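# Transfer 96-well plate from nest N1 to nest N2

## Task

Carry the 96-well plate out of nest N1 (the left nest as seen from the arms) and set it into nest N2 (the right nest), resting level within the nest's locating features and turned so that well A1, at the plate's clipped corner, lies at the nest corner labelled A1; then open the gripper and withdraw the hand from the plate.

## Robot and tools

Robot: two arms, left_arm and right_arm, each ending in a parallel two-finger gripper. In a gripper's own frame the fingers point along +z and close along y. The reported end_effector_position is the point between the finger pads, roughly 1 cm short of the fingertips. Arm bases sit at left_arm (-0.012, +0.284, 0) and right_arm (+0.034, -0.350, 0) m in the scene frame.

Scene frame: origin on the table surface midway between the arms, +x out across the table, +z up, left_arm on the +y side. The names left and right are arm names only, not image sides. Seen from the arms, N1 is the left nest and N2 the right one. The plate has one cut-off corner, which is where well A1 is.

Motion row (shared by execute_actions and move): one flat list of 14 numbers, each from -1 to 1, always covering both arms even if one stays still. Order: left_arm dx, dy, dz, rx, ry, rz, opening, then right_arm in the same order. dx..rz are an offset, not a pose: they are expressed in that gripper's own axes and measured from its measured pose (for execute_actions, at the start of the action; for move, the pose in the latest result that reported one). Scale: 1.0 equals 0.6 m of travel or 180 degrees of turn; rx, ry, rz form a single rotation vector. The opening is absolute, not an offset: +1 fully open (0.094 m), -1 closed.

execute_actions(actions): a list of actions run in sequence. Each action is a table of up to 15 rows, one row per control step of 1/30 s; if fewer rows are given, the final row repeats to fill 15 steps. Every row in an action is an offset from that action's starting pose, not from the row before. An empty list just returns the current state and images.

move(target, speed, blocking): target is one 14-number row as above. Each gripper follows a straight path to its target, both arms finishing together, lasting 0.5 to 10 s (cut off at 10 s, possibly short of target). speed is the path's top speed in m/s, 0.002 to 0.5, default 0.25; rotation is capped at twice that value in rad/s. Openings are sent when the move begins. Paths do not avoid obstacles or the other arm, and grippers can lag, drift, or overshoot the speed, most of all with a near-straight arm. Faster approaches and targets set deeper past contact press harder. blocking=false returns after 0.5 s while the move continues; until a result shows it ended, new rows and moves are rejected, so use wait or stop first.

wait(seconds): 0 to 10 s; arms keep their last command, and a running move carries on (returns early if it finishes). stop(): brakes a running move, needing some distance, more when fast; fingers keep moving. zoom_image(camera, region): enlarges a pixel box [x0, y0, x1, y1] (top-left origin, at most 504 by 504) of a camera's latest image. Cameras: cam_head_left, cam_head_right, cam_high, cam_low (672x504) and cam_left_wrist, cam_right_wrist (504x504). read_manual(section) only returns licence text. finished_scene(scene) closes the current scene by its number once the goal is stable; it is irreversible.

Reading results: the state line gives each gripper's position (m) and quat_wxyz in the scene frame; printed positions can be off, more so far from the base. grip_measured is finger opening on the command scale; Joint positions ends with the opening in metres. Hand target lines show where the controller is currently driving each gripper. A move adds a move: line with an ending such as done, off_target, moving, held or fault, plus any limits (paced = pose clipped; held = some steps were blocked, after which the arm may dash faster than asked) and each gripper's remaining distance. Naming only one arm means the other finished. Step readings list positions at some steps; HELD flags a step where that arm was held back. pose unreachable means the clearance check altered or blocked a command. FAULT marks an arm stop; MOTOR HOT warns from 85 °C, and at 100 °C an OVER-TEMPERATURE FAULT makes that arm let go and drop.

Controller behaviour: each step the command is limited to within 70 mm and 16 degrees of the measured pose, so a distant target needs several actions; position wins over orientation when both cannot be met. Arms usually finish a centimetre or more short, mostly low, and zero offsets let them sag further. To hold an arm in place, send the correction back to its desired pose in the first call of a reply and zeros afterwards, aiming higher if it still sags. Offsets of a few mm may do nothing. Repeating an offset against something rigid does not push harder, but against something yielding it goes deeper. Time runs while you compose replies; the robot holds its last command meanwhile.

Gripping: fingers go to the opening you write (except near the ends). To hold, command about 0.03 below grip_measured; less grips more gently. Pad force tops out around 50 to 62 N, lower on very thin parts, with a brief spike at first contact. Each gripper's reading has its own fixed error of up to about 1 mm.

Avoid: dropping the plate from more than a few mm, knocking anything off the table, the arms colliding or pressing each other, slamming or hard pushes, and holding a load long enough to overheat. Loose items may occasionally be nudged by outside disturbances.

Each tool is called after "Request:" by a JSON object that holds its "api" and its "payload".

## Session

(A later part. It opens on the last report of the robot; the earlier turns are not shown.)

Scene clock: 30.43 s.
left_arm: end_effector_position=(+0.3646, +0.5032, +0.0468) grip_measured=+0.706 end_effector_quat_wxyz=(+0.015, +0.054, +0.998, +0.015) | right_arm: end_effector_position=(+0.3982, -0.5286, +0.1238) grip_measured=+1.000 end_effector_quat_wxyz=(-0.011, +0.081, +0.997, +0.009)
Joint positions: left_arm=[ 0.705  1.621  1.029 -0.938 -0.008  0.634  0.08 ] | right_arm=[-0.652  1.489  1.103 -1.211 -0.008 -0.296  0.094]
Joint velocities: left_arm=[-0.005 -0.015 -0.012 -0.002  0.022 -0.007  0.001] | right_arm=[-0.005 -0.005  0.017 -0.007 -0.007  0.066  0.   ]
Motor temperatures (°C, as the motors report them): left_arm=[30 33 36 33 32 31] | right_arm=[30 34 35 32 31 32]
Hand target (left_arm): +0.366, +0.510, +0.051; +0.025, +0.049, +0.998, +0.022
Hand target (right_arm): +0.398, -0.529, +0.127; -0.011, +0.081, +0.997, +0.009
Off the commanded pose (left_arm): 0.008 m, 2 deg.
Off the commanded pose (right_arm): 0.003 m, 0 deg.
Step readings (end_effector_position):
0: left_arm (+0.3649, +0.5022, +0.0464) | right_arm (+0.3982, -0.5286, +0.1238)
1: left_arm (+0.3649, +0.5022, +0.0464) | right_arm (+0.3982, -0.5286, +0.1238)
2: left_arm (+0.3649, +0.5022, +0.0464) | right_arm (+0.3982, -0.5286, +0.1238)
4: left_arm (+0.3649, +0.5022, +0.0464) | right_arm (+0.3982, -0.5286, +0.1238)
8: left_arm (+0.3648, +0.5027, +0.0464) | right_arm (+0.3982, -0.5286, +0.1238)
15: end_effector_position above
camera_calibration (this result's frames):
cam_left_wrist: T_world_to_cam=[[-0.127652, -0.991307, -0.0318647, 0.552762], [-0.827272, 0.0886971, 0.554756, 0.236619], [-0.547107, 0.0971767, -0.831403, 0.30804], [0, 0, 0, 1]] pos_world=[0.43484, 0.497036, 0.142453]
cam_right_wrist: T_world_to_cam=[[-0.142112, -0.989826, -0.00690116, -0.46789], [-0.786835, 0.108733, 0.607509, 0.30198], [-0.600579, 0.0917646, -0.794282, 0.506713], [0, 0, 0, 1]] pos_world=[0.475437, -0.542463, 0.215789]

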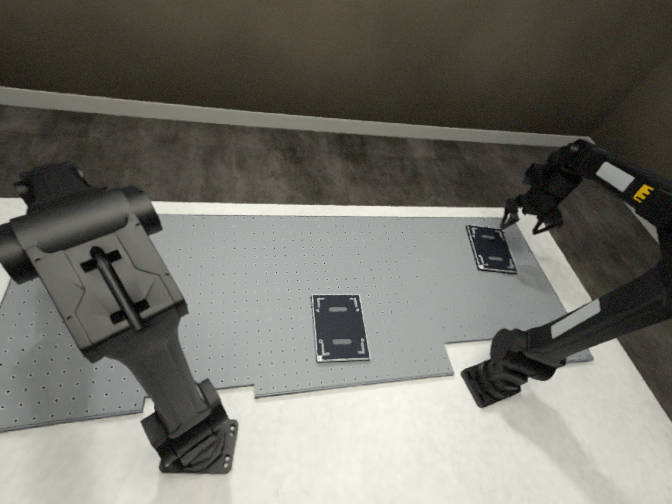

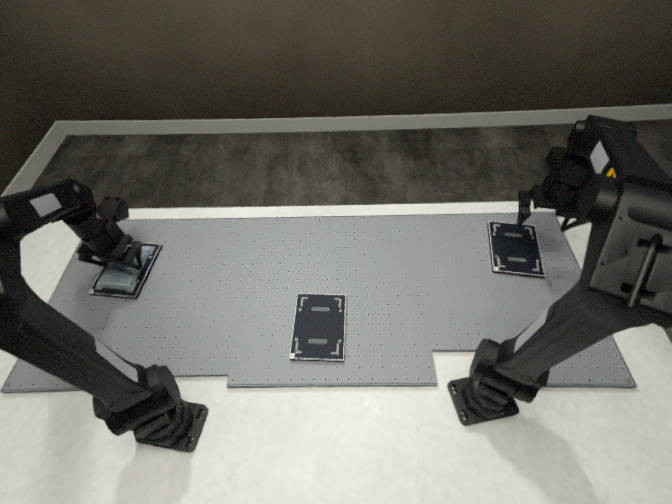

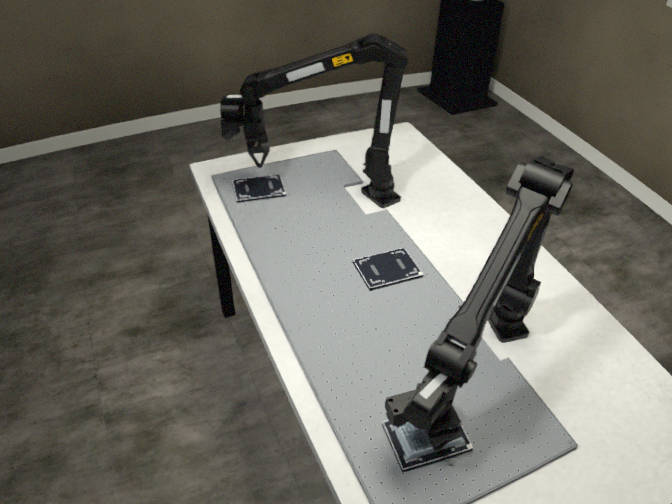

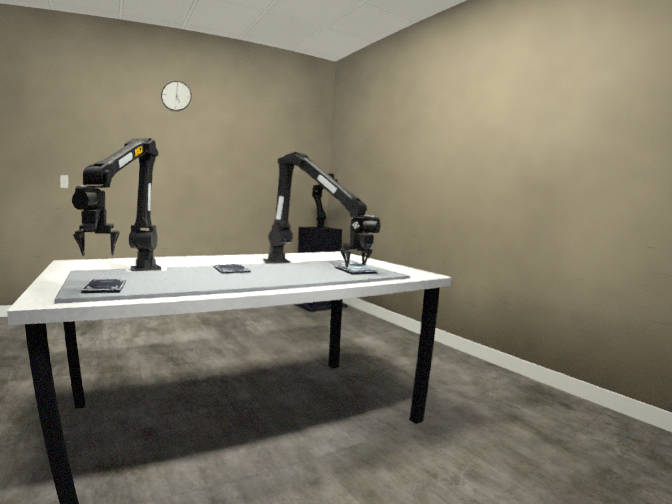

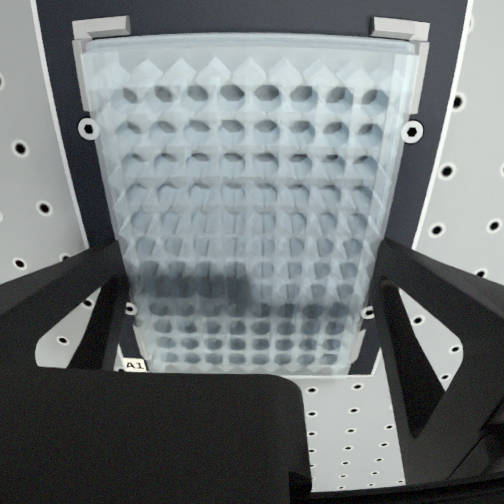

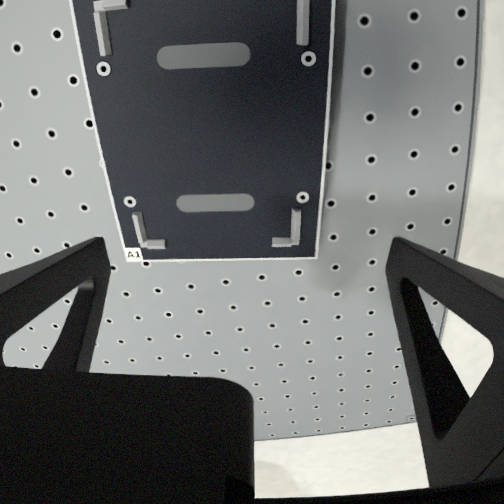

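Request:
{"api": "execute_actions", "payload": {"actions": [[[0.0018,-0.0012,-0.011,-0.0008,-0.001,0,0.675,0,0,-0.005,0,0,0,1],[0.0019,-0.0012,-0.0122,-0.001,-0.0013,0,0.675,0,0,-0.005,0,0,0,1],[0.0019,-0.0013,-0.014,-0.0013,-0.0017,0,0.675,0,0,-0.005,0,0,0,1],[0.002,-0.0013,-0.0164,-0.0017,-0.0023,0,0.675,0,0,-0.005,0,0,0,1],[0.0021,-0.0014,-0.0194,-0.0022,-0.003,0,0.675,0,0,-0.005,0,0,0,1],[0.0023,-0.0014,-0.023,-0.0029,-0.0039,0,0.675,0,0,-0.005,0,0,0,1],[0.0024,-0.0015,-0.0278,-0.0037,-0.005,0,0.675,0,0,-0.005,0,0,0,1],[0.0026,-0.0016,-0.0332,-0.0047,-0.0063,0,0.675,0,0,-0.005,0,0,0,1],[0.0029,-0.0017,-0.0392,-0.0057,-0.0078,0,0.675,0,0,-0.005,0,0,0,1],[0.0031,-0.0018,-0.0458,-0.0069,-0.0093,0,0.675,0,0,-0.005,0,0,0,1],[0.0033,-0.0019,-0.0525,-0.0081,-0.0109,0,0.675,0,0,-0.005,0,0,0,1],[0.0036,-0.002,-0.0591,-0.0092,-0.0125,0,0.675,0,0,-0.005,0,0,0,1],[0.0038,-0.0021,-0.0645,-0.0102,-0.0138,0,0.675,0,0,-0.005,0,0,0,1],[0.0039,-0.0022,-0.0687,-0.0109,-0.0148,0,0.675,0,0,-0.005,0,0,0,1],[0.004,-0.0022,-0.0711,-0.0113,-0.0154,0,0.675,0,0,-0.005,0,0,0,1]]]}}

Scene clock: 34.00 s.
left_arm: end_effector_position=(+0.3638, +0.5028, +0.0757) grip_measured=+0.706 end_effector_quat_wxyz=(+0.035, +0.054, +0.998, +0.028) | right_arm: end_effector_position=(+0.3982, -0.5286, +0.1238) grip_measured=+1.000 end_effector_quat_wxyz=(-0.011, +0.081, +0.997, +0.009)
Joint positions: left_arm=[ 0.705  1.55   1.029 -0.962 -0.008  0.634  0.08 ] | right_arm=[-0.652  1.489  1.103 -1.211 -0.008 -0.296  0.094]
Joint velocities: left_arm=[-0.015 -0.327 -0.002 -0.081  0.037 -0.022  0.001] | right_arm=[-0.015 -0.015  0.002  0.007 -0.037 -0.022  0.   ]
Motor temperatures (°C, as the motors report them): left_arm=[30 33 36 33 32 31] | right_arm=[30 34 35 32 31 32]
Hand target (left_arm): +0.362, +0.501, +0.089; +0.040, +0.055, +0.997, +0.031
Hand target (right_arm): +0.398, -0.529, +0.127; -0.011, +0.081, +0.997, +0.009
Off the commanded pose (left_arm): 0.014 m, 1 deg.
Off the commanded pose (right_arm): 0.003 m, 0 deg.
Step readings (end_effector_position):
0: left_arm (+0.3646, +0.5032, +0.0468) | right_arm (+0.3982, -0.5286, +0.1238)
1: left_arm (+0.3646, +0.5032, +0.0468) | right_arm (+0.3982, -0.5286, +0.1238)
2: left_arm (+0.3646, +0.5032, +0.0468) | right_arm (+0.3982, -0.5286, +0.1238)
4: left_arm (+0.3646, +0.5032, +0.0468) | right_arm (+0.3982, -0.5286, +0.1238)
8: left_arm (+0.3646, +0.5032, +0.0499) | right_arm (+0.3982, -0.5286, +0.1238)
15: end_effector_position above
camera_calibration (this result's frames):
cam_left_wrist: T_world_to_cam=[[-0.125761, -0.99021, -0.0605651, 0.55408], [-0.849315, 0.0759146, 0.522399, 0.236846], [-0.512687, 0.117136, -0.850547, 0.310645], [0, 0, 0, 1]] pos_world=[0.430102, 0.494288, 0.174048]
cam_right_wrist: T_world_to_cam=[[-0.142112, -0.989826, -0.00690116, -0.46789], [-0.786835, 0.108733, 0.607509, 0.30198], [-0.600579, 0.0917646, -0.794282, 0.506713], [0, 0, 0, 1]] pos_world=[0.475437, -0.542463, 0.215789]

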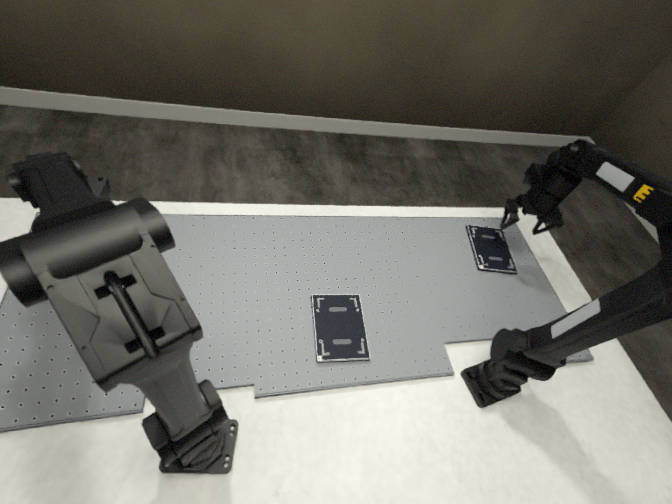

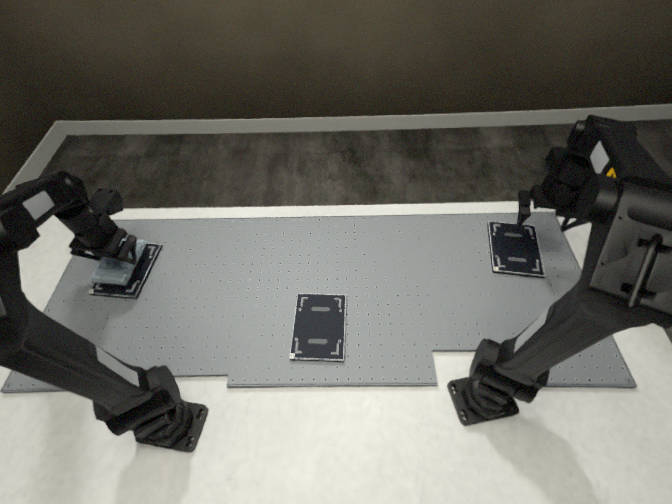

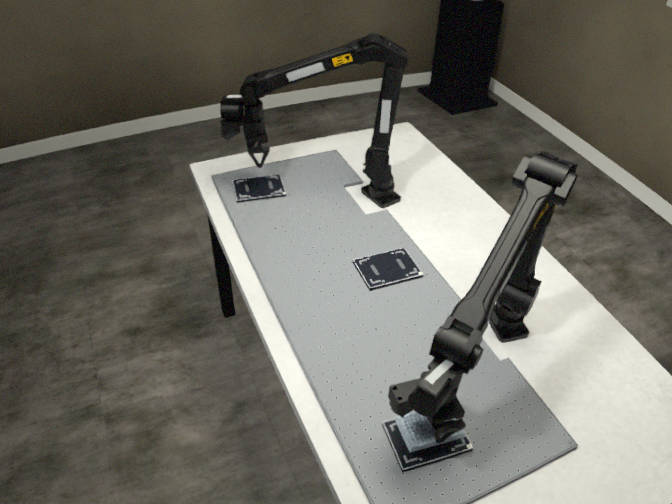

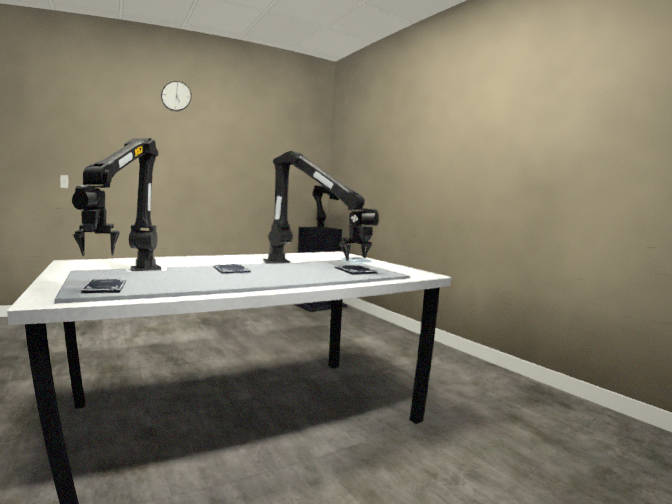

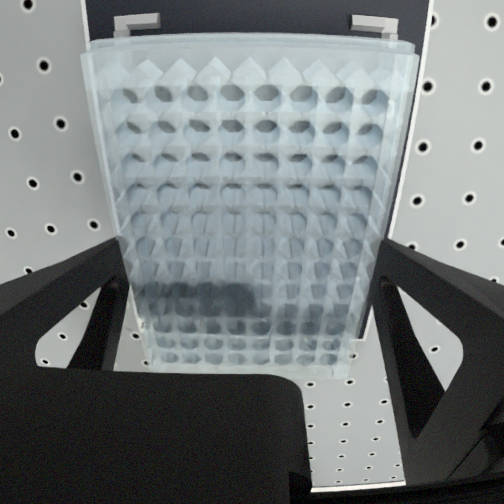

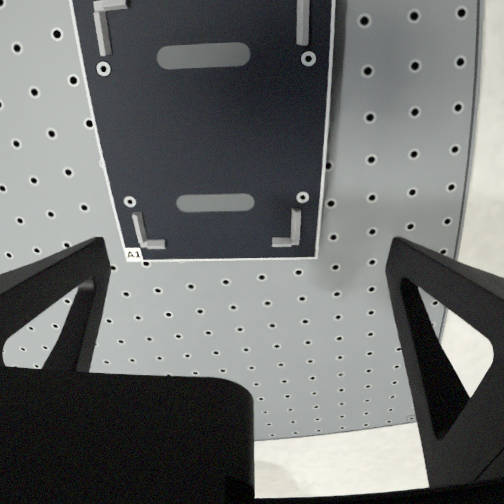

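Request:
{"api": "move", "payload": {"target": [-0.1483,-1.0,-0.0484,0.0418,-0.0083,0.0028,0.675,-0.0667,0.4167,0.0681,-0.0068,-0.0489,-0.0123,1], "speed": 0.35}}

Scene clock: 40.47 s.
left_arm: end_effector_position=(+0.3719, -0.1043, +0.0602) grip_measured=+0.706 end_effector_quat_wxyz=(+0.025, +0.070, +0.996, -0.044) | right_arm: end_effector_position=(+0.4658, -0.2913, +0.0819) grip_measured=+1.000 end_effector_quat_wxyz=(+0.054, +0.058, +0.997, +0.011)
Joint positions: left_arm=[-0.6    1.826  1.35  -1.     0.034 -0.641  0.08 ] | right_arm=[-0.058  1.532  1.025 -0.954 -0.     0.251  0.094]
Joint velocities: left_arm=[-0.005 -0.015  0.017 -0.007 -0.022 -0.007  0.   ] | right_arm=[-0.015 -0.024 -0.002  0.002 -0.051  0.007  0.   ]
Motor temperatures (°C, as the motors report them): left_arm=[30 33 36 33 32 31] | right_arm=[30 34 35 32 31 32]
Hand target (left_arm): +0.387, -0.113, +0.077; +0.037, +0.061, +0.996, -0.053
Hand target (right_arm): +0.478, -0.290, +0.084; +0.065, +0.062, +0.996, +0.012
Off the commanded pose (left_arm): 0.021 m, 2 deg.
Off the commanded pose (right_arm): 0.013 m, 2 deg.
move: off_target (left_arm, right_arm)
camera_calibration (this result's frames):
cam_left_wrist: T_world_to_cam=[[-0.161513, -0.983465, 0.0819115, -0.0415512], [-0.829787, 0.180265, 0.528164, 0.301134], [-0.534197, 0.0173361, -0.845182, 0.369955], [0, 0, 0, 1]] pos_world=[0.440795, -0.101562, 0.157035]
cam_right_wrist: T_world_to_cam=[[-0.0957514, -0.995263, -0.0168431, -0.246093], [-0.863435, 0.0746254, 0.498911, 0.389466], [-0.49529, 0.0623143, -0.86649, 0.440542], [0, 0, 0, 1]] pos_world=[0.530911, -0.301443, 0.183272]

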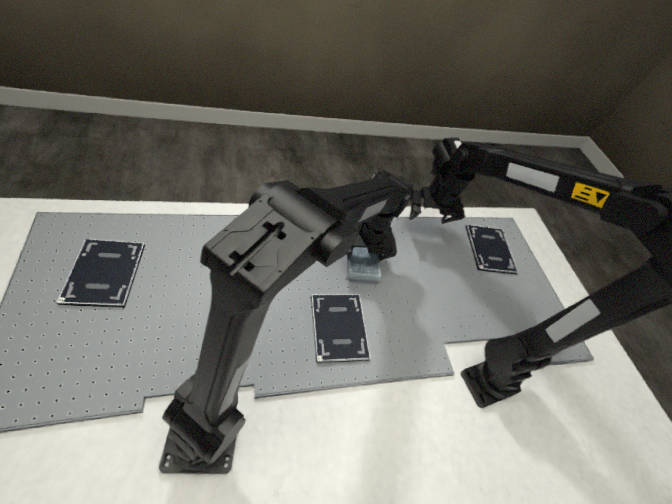

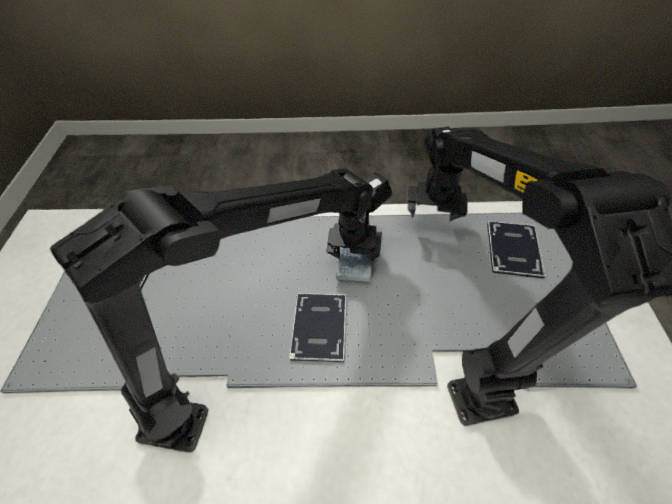

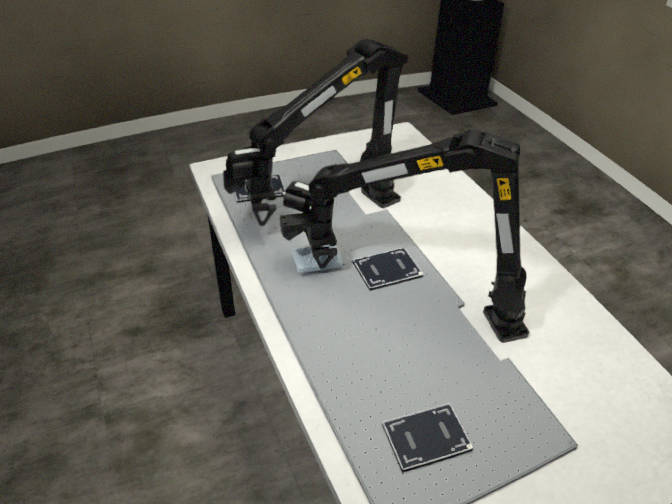

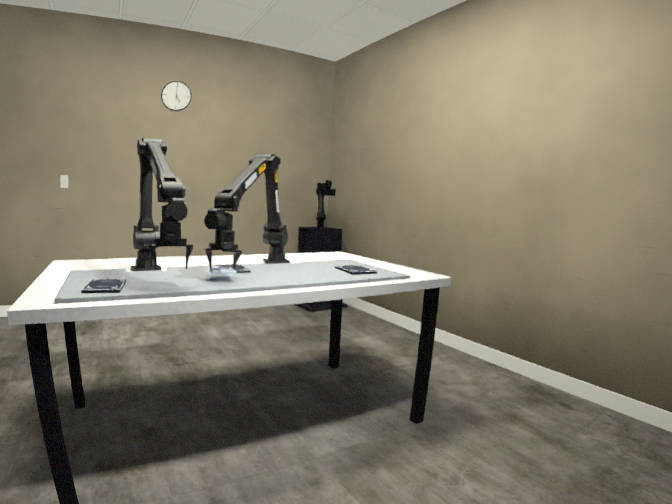

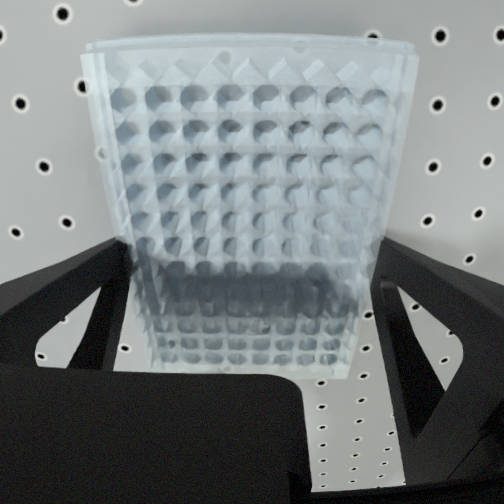

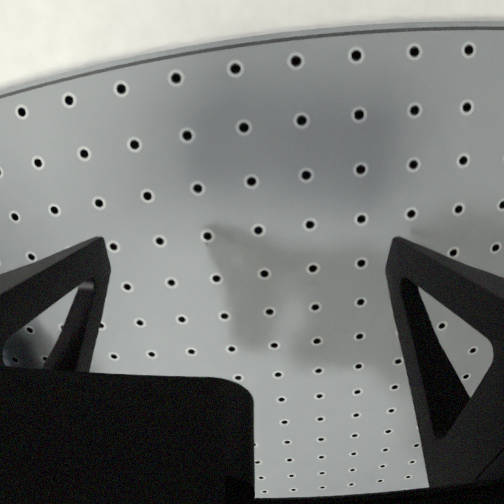

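Request:
{"api": "execute_actions", "payload": {"actions": [[[-0.0084,-0.0042,-0.0082,0.0002,-0.0038,0.0001,0.675,0,0,-0.005,0,0,0,1],[-0.0089,-0.0021,-0.005,-0.0022,-0.0041,0,0.675,0,0,-0.005,0,0,0,1],[-0.0094,0,-0.0014,-0.0047,-0.0043,0,0.675,0,0,-0.005,0,0,0,1],[-0.0098,0.0023,0.0026,-0.0073,-0.0043,0,0.675,0,0,-0.005,0,0,0,1],[-0.0101,0.0046,0.007,-0.0099,-0.0042,-0.0001,0.675,0,0,-0.005,0,0,0,1],[-0.0105,0.0068,0.011,-0.0125,-0.0043,-0.0001,0.675,0,0,-0.005,0,0,0,1],[-0.0106,0.0085,0.015,-0.0145,-0.0039,-0.0002,0.675,0,0,-0.005,0,0,0,1],[-0.01,0.009,0.0183,-0.0152,-0.0029,-0.0002,0.675,0,0,-0.005,0,0,0,1],[-0.0095,0.0096,0.0211,-0.0159,-0.0021,-0.0003,0.675,0,0,-0.005,0,0,0,1],[-0.009,0.01,0.0236,-0.0164,-0.0014,-0.0003,0.675,0,0,-0.005,0,0,0,1],[-0.0087,0.0103,0.0256,-0.0169,-0.0008,-0.0003,0.675,0,0,-0.005,0,0,0,1],[-0.0084,0.0106,0.0272,-0.0172,-0.0003,-0.0003,0.675,0,0,-0.005,0,0,0,1],[-0.0082,0.0108,0.0284,-0.0175,0.0001,-0.0004,0.675,0,0,-0.005,0,0,0,1],[-0.008,0.011,0.0294,-0.0177,0.0003,-0.0004,0.675,0,0,-0.005,0,0,0,1],[-0.0079,0.0111,0.03,-0.0178,0.0005,-0.0004,0.675,0,0,-0.005,0,0,0,1]]]}}

Scene clock: 44.43 s.
left_arm: end_effector_position=(+0.3750, -0.0974, +0.0428) grip_measured=+0.706 end_effector_quat_wxyz=(+0.026, +0.068, +0.997, -0.017) | right_arm: end_effector_position=(+0.4658, -0.2913, +0.0819) grip_measured=+1.000 end_effector_quat_wxyz=(+0.054, +0.058, +0.997, +0.011)
Joint positions: left_arm=[-0.6    1.859  1.35  -1.    -0.008 -0.644  0.08 ] | right_arm=[-0.058  1.532  1.025 -0.954 -0.     0.253  0.094]
Joint velocities: left_arm=[ 0.005  0.083 -0.002 -0.012 -0.037 -0.022 -0.001] | right_arm=[-0.005  0.005 -0.002  0.002 -0.022  0.007  0.   ]
Motor temperatures (°C, as the motors report them): left_arm=[30 33 37 33 32 31] | right_arm=[30 34 35 32 31 32]
Hand target (left_arm): +0.378, -0.100, +0.042; +0.026, +0.068, +0.997, -0.016
Hand target (right_arm): +0.466, -0.291, +0.085; +0.054, +0.058, +0.997, +0.011
Off the commanded pose (left_arm): 0.004 m, 0 deg.
Off the commanded pose (right_arm): 0.003 m, 0 deg.
Step readings (end_effector_position):
0: left_arm (+0.3719, -0.1043, +0.0602) | right_arm (+0.4658, -0.2913, +0.0819)
1: left_arm (+0.3721, -0.1041, +0.0602) | right_arm (+0.4658, -0.2913, +0.0819)
2: left_arm (+0.3727, -0.1035, +0.0602) | right_arm (+0.4658, -0.2913, +0.0819)
4: left_arm (+0.3741, -0.1020, +0.0602) | right_arm (+0.4658, -0.2913, +0.0819)
8: left_arm (+0.3764, -0.0992, +0.0575) | right_arm (+0.4658, -0.2913, +0.0819)
15: end_effector_position above
camera_calibration (this result's frames):
cam_left_wrist: T_world_to_cam=[[-0.155624, -0.987377, 0.0294593, -0.0332029], [-0.833506, 0.14726, 0.532525, 0.309681], [-0.530141, 0.0583189, -0.845902, 0.359267], [0, 0, 0, 1]] pos_world=[0.443416, -0.0993395, 0.139969]
cam_right_wrist: T_world_to_cam=[[-0.0972611, -0.995114, -0.017007, -0.245332], [-0.863309, 0.0758515, 0.498943, 0.389762], [-0.495215, 0.06321, -0.866468, 0.440766], [0, 0, 0, 1]] pos_world=[0.530898, -0.301559, 0.183268]

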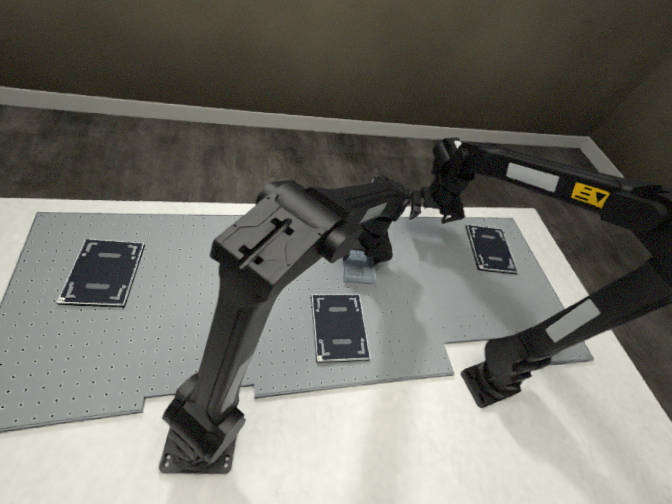

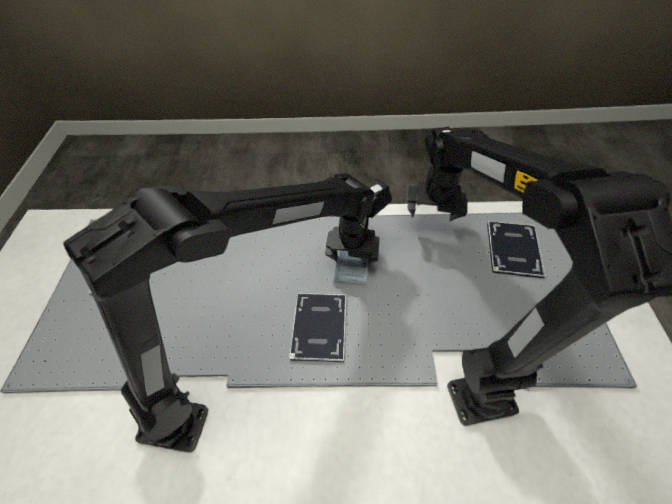

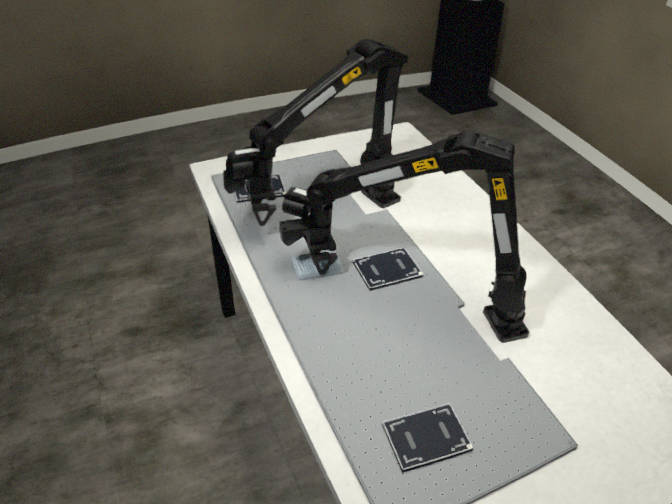

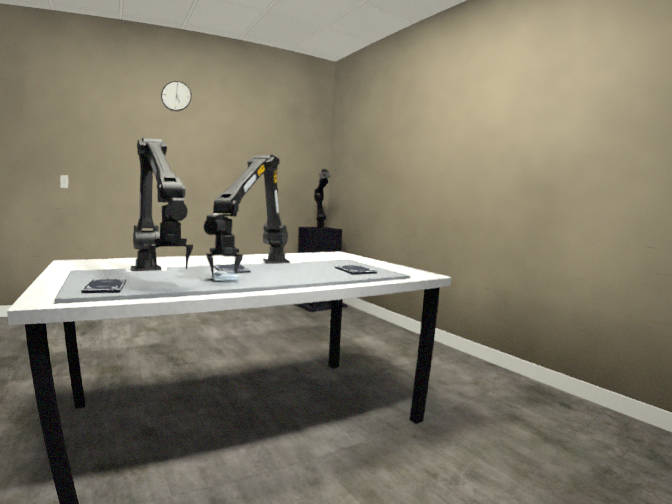

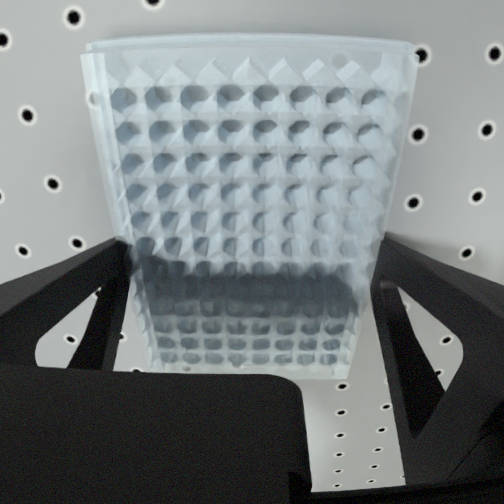

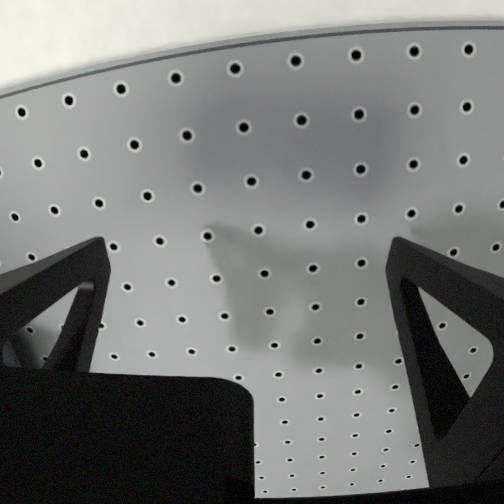

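Request:
{"api": "execute_actions", "payload": {"actions": []}}

Scene clock: 44.57 s.
left_arm: end_effector_position=(+0.3747, -0.0971, +0.0400) grip_measured=+0.706 end_effector_quat_wxyz=(+0.024, +0.068, +0.997, -0.015) | right_arm: end_effector_position=(+0.4658, -0.2913, +0.0819) grip_measured=+1.000 end_effector_quat_wxyz=(+0.054, +0.058, +0.997, +0.011)
Joint positions: left_arm=[-0.6    1.864  1.35  -1.    -0.008 -0.644  0.08 ] | right_arm=[-0.058  1.532  1.025 -0.954 -0.     0.253  0.094]
Joint velocities: left_arm=[-0.005  0.024  0.002 -0.012  0.022 -0.037  0.001] | right_arm=[-0.015 -0.005  0.012 -0.007 -0.007  0.051  0.   ]
Motor temperatures (°C, as the motors report them): left_arm=[30 33 37 33 32 31] | right_arm=[30 34 35 32 31 32]
Hand target (left_arm): +0.378, -0.100, +0.042; +0.026, +0.068, +0.997, -0.016
Hand target (right_arm): +0.466, -0.291, +0.085; +0.054, +0.058, +0.997, +0.011
Off the commanded pose (left_arm): 0.005 m, 0 deg.
Off the commanded pose (right_arm): 0.003 m, 0 deg.
camera_calibration (this result's frames):
cam_left_wrist: T_world_to_cam=[[-0.155518, -0.987482, 0.0263433, -0.0327684], [-0.831476, 0.145254, 0.536236, 0.309728], [-0.53335, 0.0614904, -0.843657, 0.358134], [0, 0, 0, 1]] pos_world=[0.443446, -0.0993691, 0.136918]
cam_right_wrist: T_world_to_cam=[[-0.0972611, -0.995114, -0.017007, -0.245332], [-0.863309, 0.0758515, 0.498943, 0.389762], [-0.495215, 0.06321, -0.866468, 0.440766], [0, 0, 0, 1]] pos_world=[0.530898, -0.301559, 0.183268]

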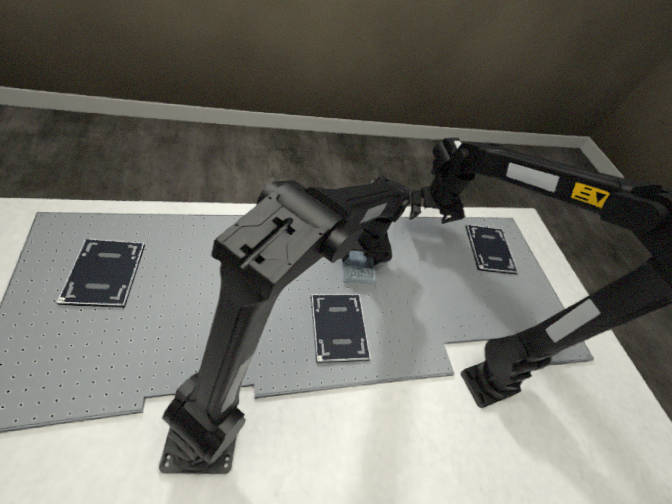

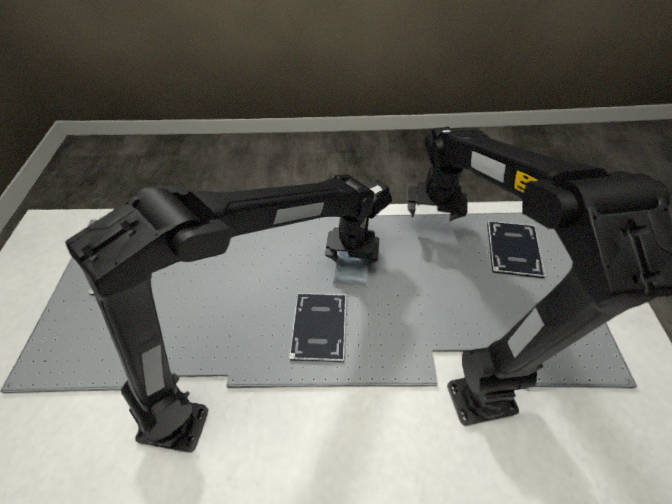

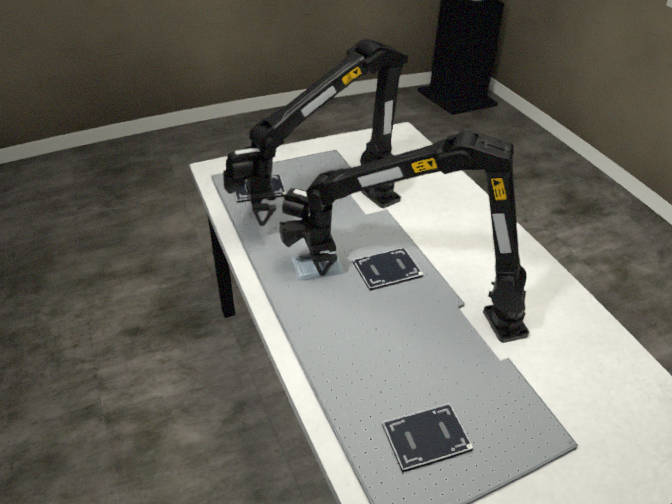

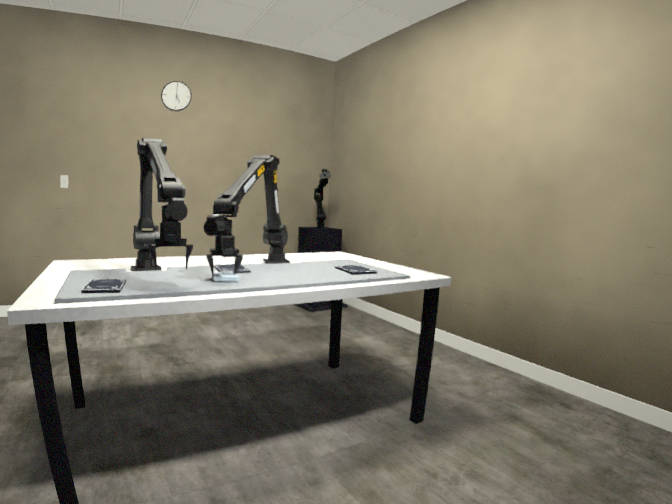

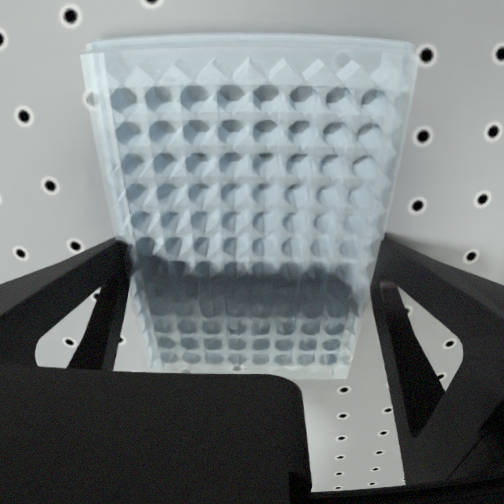

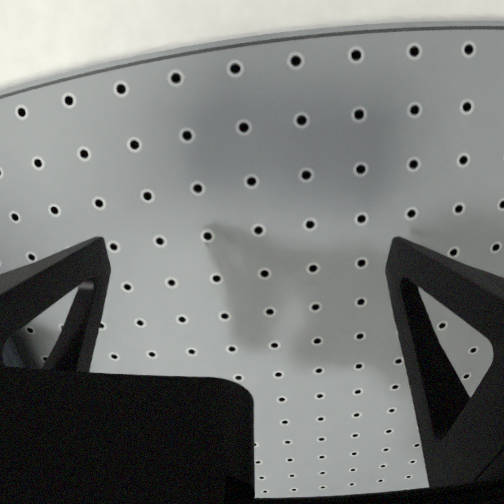

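Request:
{"api": "execute_actions", "payload": {"actions": [[[-0.004,-0.003,0.0002,-0.001,0.0014,0,0.675,0,0,-0.005,0,0,0,1],[-0.0026,-0.002,0.0024,-0.0021,0.0028,0,0.675,0,0,-0.005,0,0,0,1],[-0.0013,-0.001,0.0047,-0.0031,0.0041,0,0.675,0,0,-0.005,0,0,0,1],[0.0001,0,0.0069,-0.0041,0.0055,0,0.675,0,0,-0.005,0,0,0,1],[0.0014,0.001,0.0092,-0.0051,0.0069,0,0.675,0,0,-0.005,0,0,0,1],[0.0014,0.001,0.0092,-0.0051,0.0069,0,0.675,0,0,-0.005,0,0,0,1],[0.0014,0.001,0.0092,-0.0051,0.0069,0,0.675,0,0,-0.005,0,0,0,1],[0.0014,0.001,0.0092,-0.0051,0.0069,0,0.675,0,0,-0.005,0,0,0,1],[0.0014,0.001,0.0092,-0.0051,0.0069,0,0.675,0,0,-0.005,0,0,0,1],[-0.0024,-0.0018,0.0014,-0.0021,0.0028,0,0.675,0,0,-0.005,0,0,0,1],[-0.0062,-0.0045,-0.0063,0.001,-0.0013,0,0.69,0,0,-0.005,0,0,0,1],[-0.0062,-0.0045,-0.0063,0.001,-0.0013,0,0.71,0,0,-0.005,0,0,0,1],[-0.0062,-0.0045,-0.0063,0.001,-0.0013,0,0.75,0,0,-0.005,0,0,0,1],[-0.0062,-0.0045,-0.0063,0.001,-0.0013,0,0.85,0,0,-0.005,0,0,0,1],[-0.0062,-0.0045,-0.0063,0.001,-0.0013,0,1,0,0,-0.005,0,0,0,1]]]}}

Scene clock: 47.07 s.
left_arm: end_effector_position=(+0.3735, -0.0960, +0.0366) grip_measured=+0.936 end_effector_quat_wxyz=(+0.020, +0.068, +0.997, -0.012) | right_arm: end_effector_position=(+0.4658, -0.2913, +0.0819) grip_measured=+1.000 end_effector_quat_wxyz=(+0.054, +0.058, +0.997, +0.011)
Joint positions: left_arm=[-0.6    1.871  1.35  -1.004 -0.008 -0.644  0.091] | right_arm=[-0.058  1.532  1.025 -0.954 -0.     0.253  0.094]
Joint velocities: left_arm=[-0.005 -0.005 -0.002 -0.012 -0.11   0.022  0.137] | right_arm=[ 0.005 -0.005 -0.007  0.007  0.022 -0.095  0.   ]
Motor temperatures (°C, as the motors report them): left_arm=[30 34 37 33 32 31] | right_arm=[30 34 35 32 31 32]
Hand target (left_arm): +0.378, -0.100, +0.044; +0.026, +0.068, +0.997, -0.017
Hand target (right_arm): +0.466, -0.291, +0.085; +0.054, +0.058, +0.997, +0.011
Off the commanded pose (left_arm): 0.010 m, 1 deg.
Off the commanded pose (right_arm): 0.003 m, 0 deg.
Step readings (end_effector_position):
0: left_arm (+0.3747, -0.0971, +0.0400) | right_arm (+0.4658, -0.2913, +0.0819)
1: left_arm (+0.3747, -0.0971, +0.0400) | right_arm (+0.4658, -0.2913, +0.0819)
2: left_arm (+0.3747, -0.0971, +0.0400) | right_arm (+0.4658, -0.2913, +0.0819)
4: left_arm (+0.3746, -0.0971, +0.0396) | right_arm (+0.4658, -0.2913, +0.0819)
8: left_arm (+0.3736, -0.0961, +0.0372) | right_arm (+0.4658, -0.2913, +0.0819)
15: end_effector_position above
camera_calibration (this result's frames):
cam_left_wrist: T_world_to_cam=[[-0.155341, -0.987656, 0.020109, -0.0315823], [-0.827374, 0.1412, 0.543613, 0.308243], [-0.539742, 0.0678078, -0.839095, 0.357384], [0, 0, 0, 1]] pos_world=[0.443022, -0.0989497, 0.13295]
cam_right_wrist: T_world_to_cam=[[-0.0972611, -0.995114, -0.017007, -0.245332], [-0.863309, 0.0758515, 0.498943, 0.389762], [-0.495215, 0.06321, -0.866468, 0.440766], [0, 0, 0, 1]] pos_world=[0.530898, -0.301559, 0.183268]

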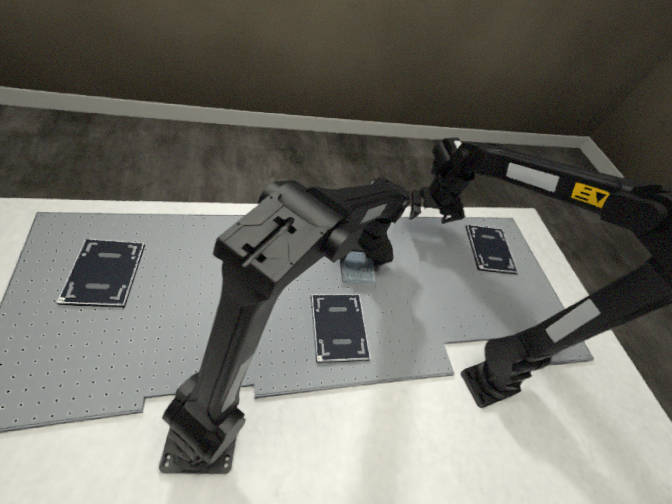

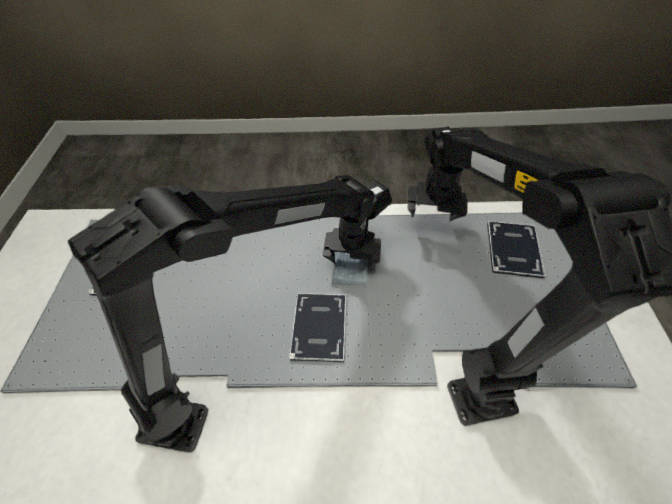

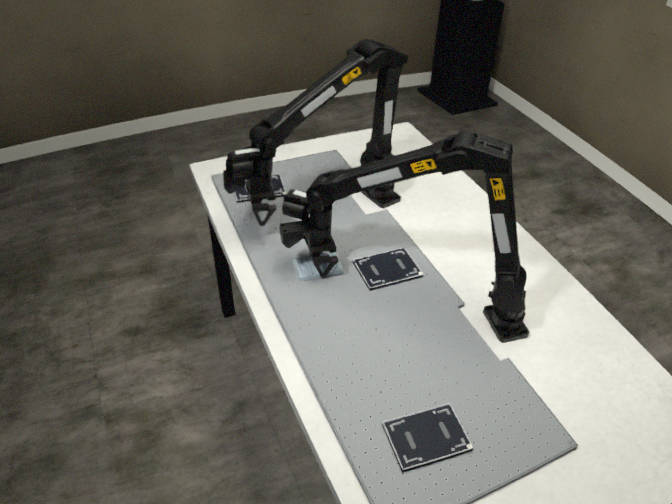

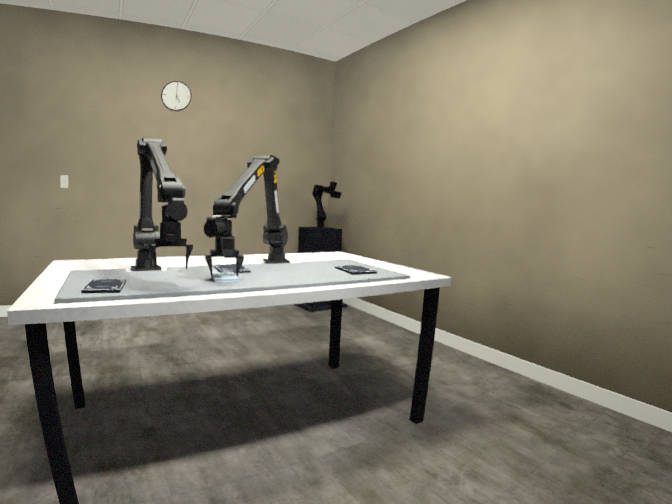

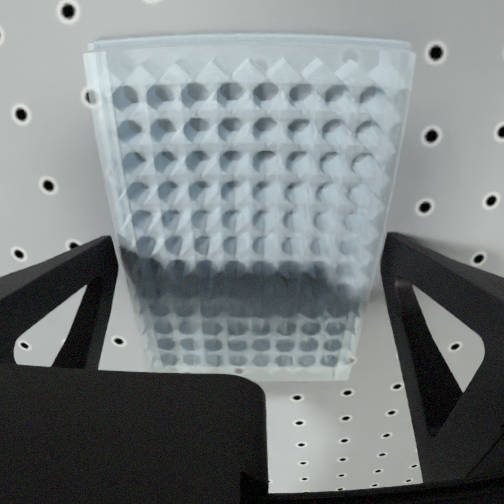

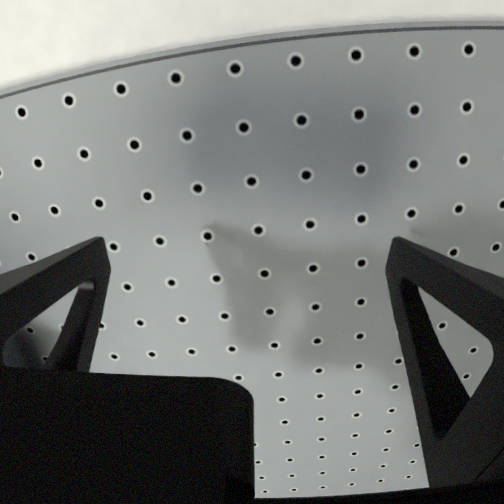

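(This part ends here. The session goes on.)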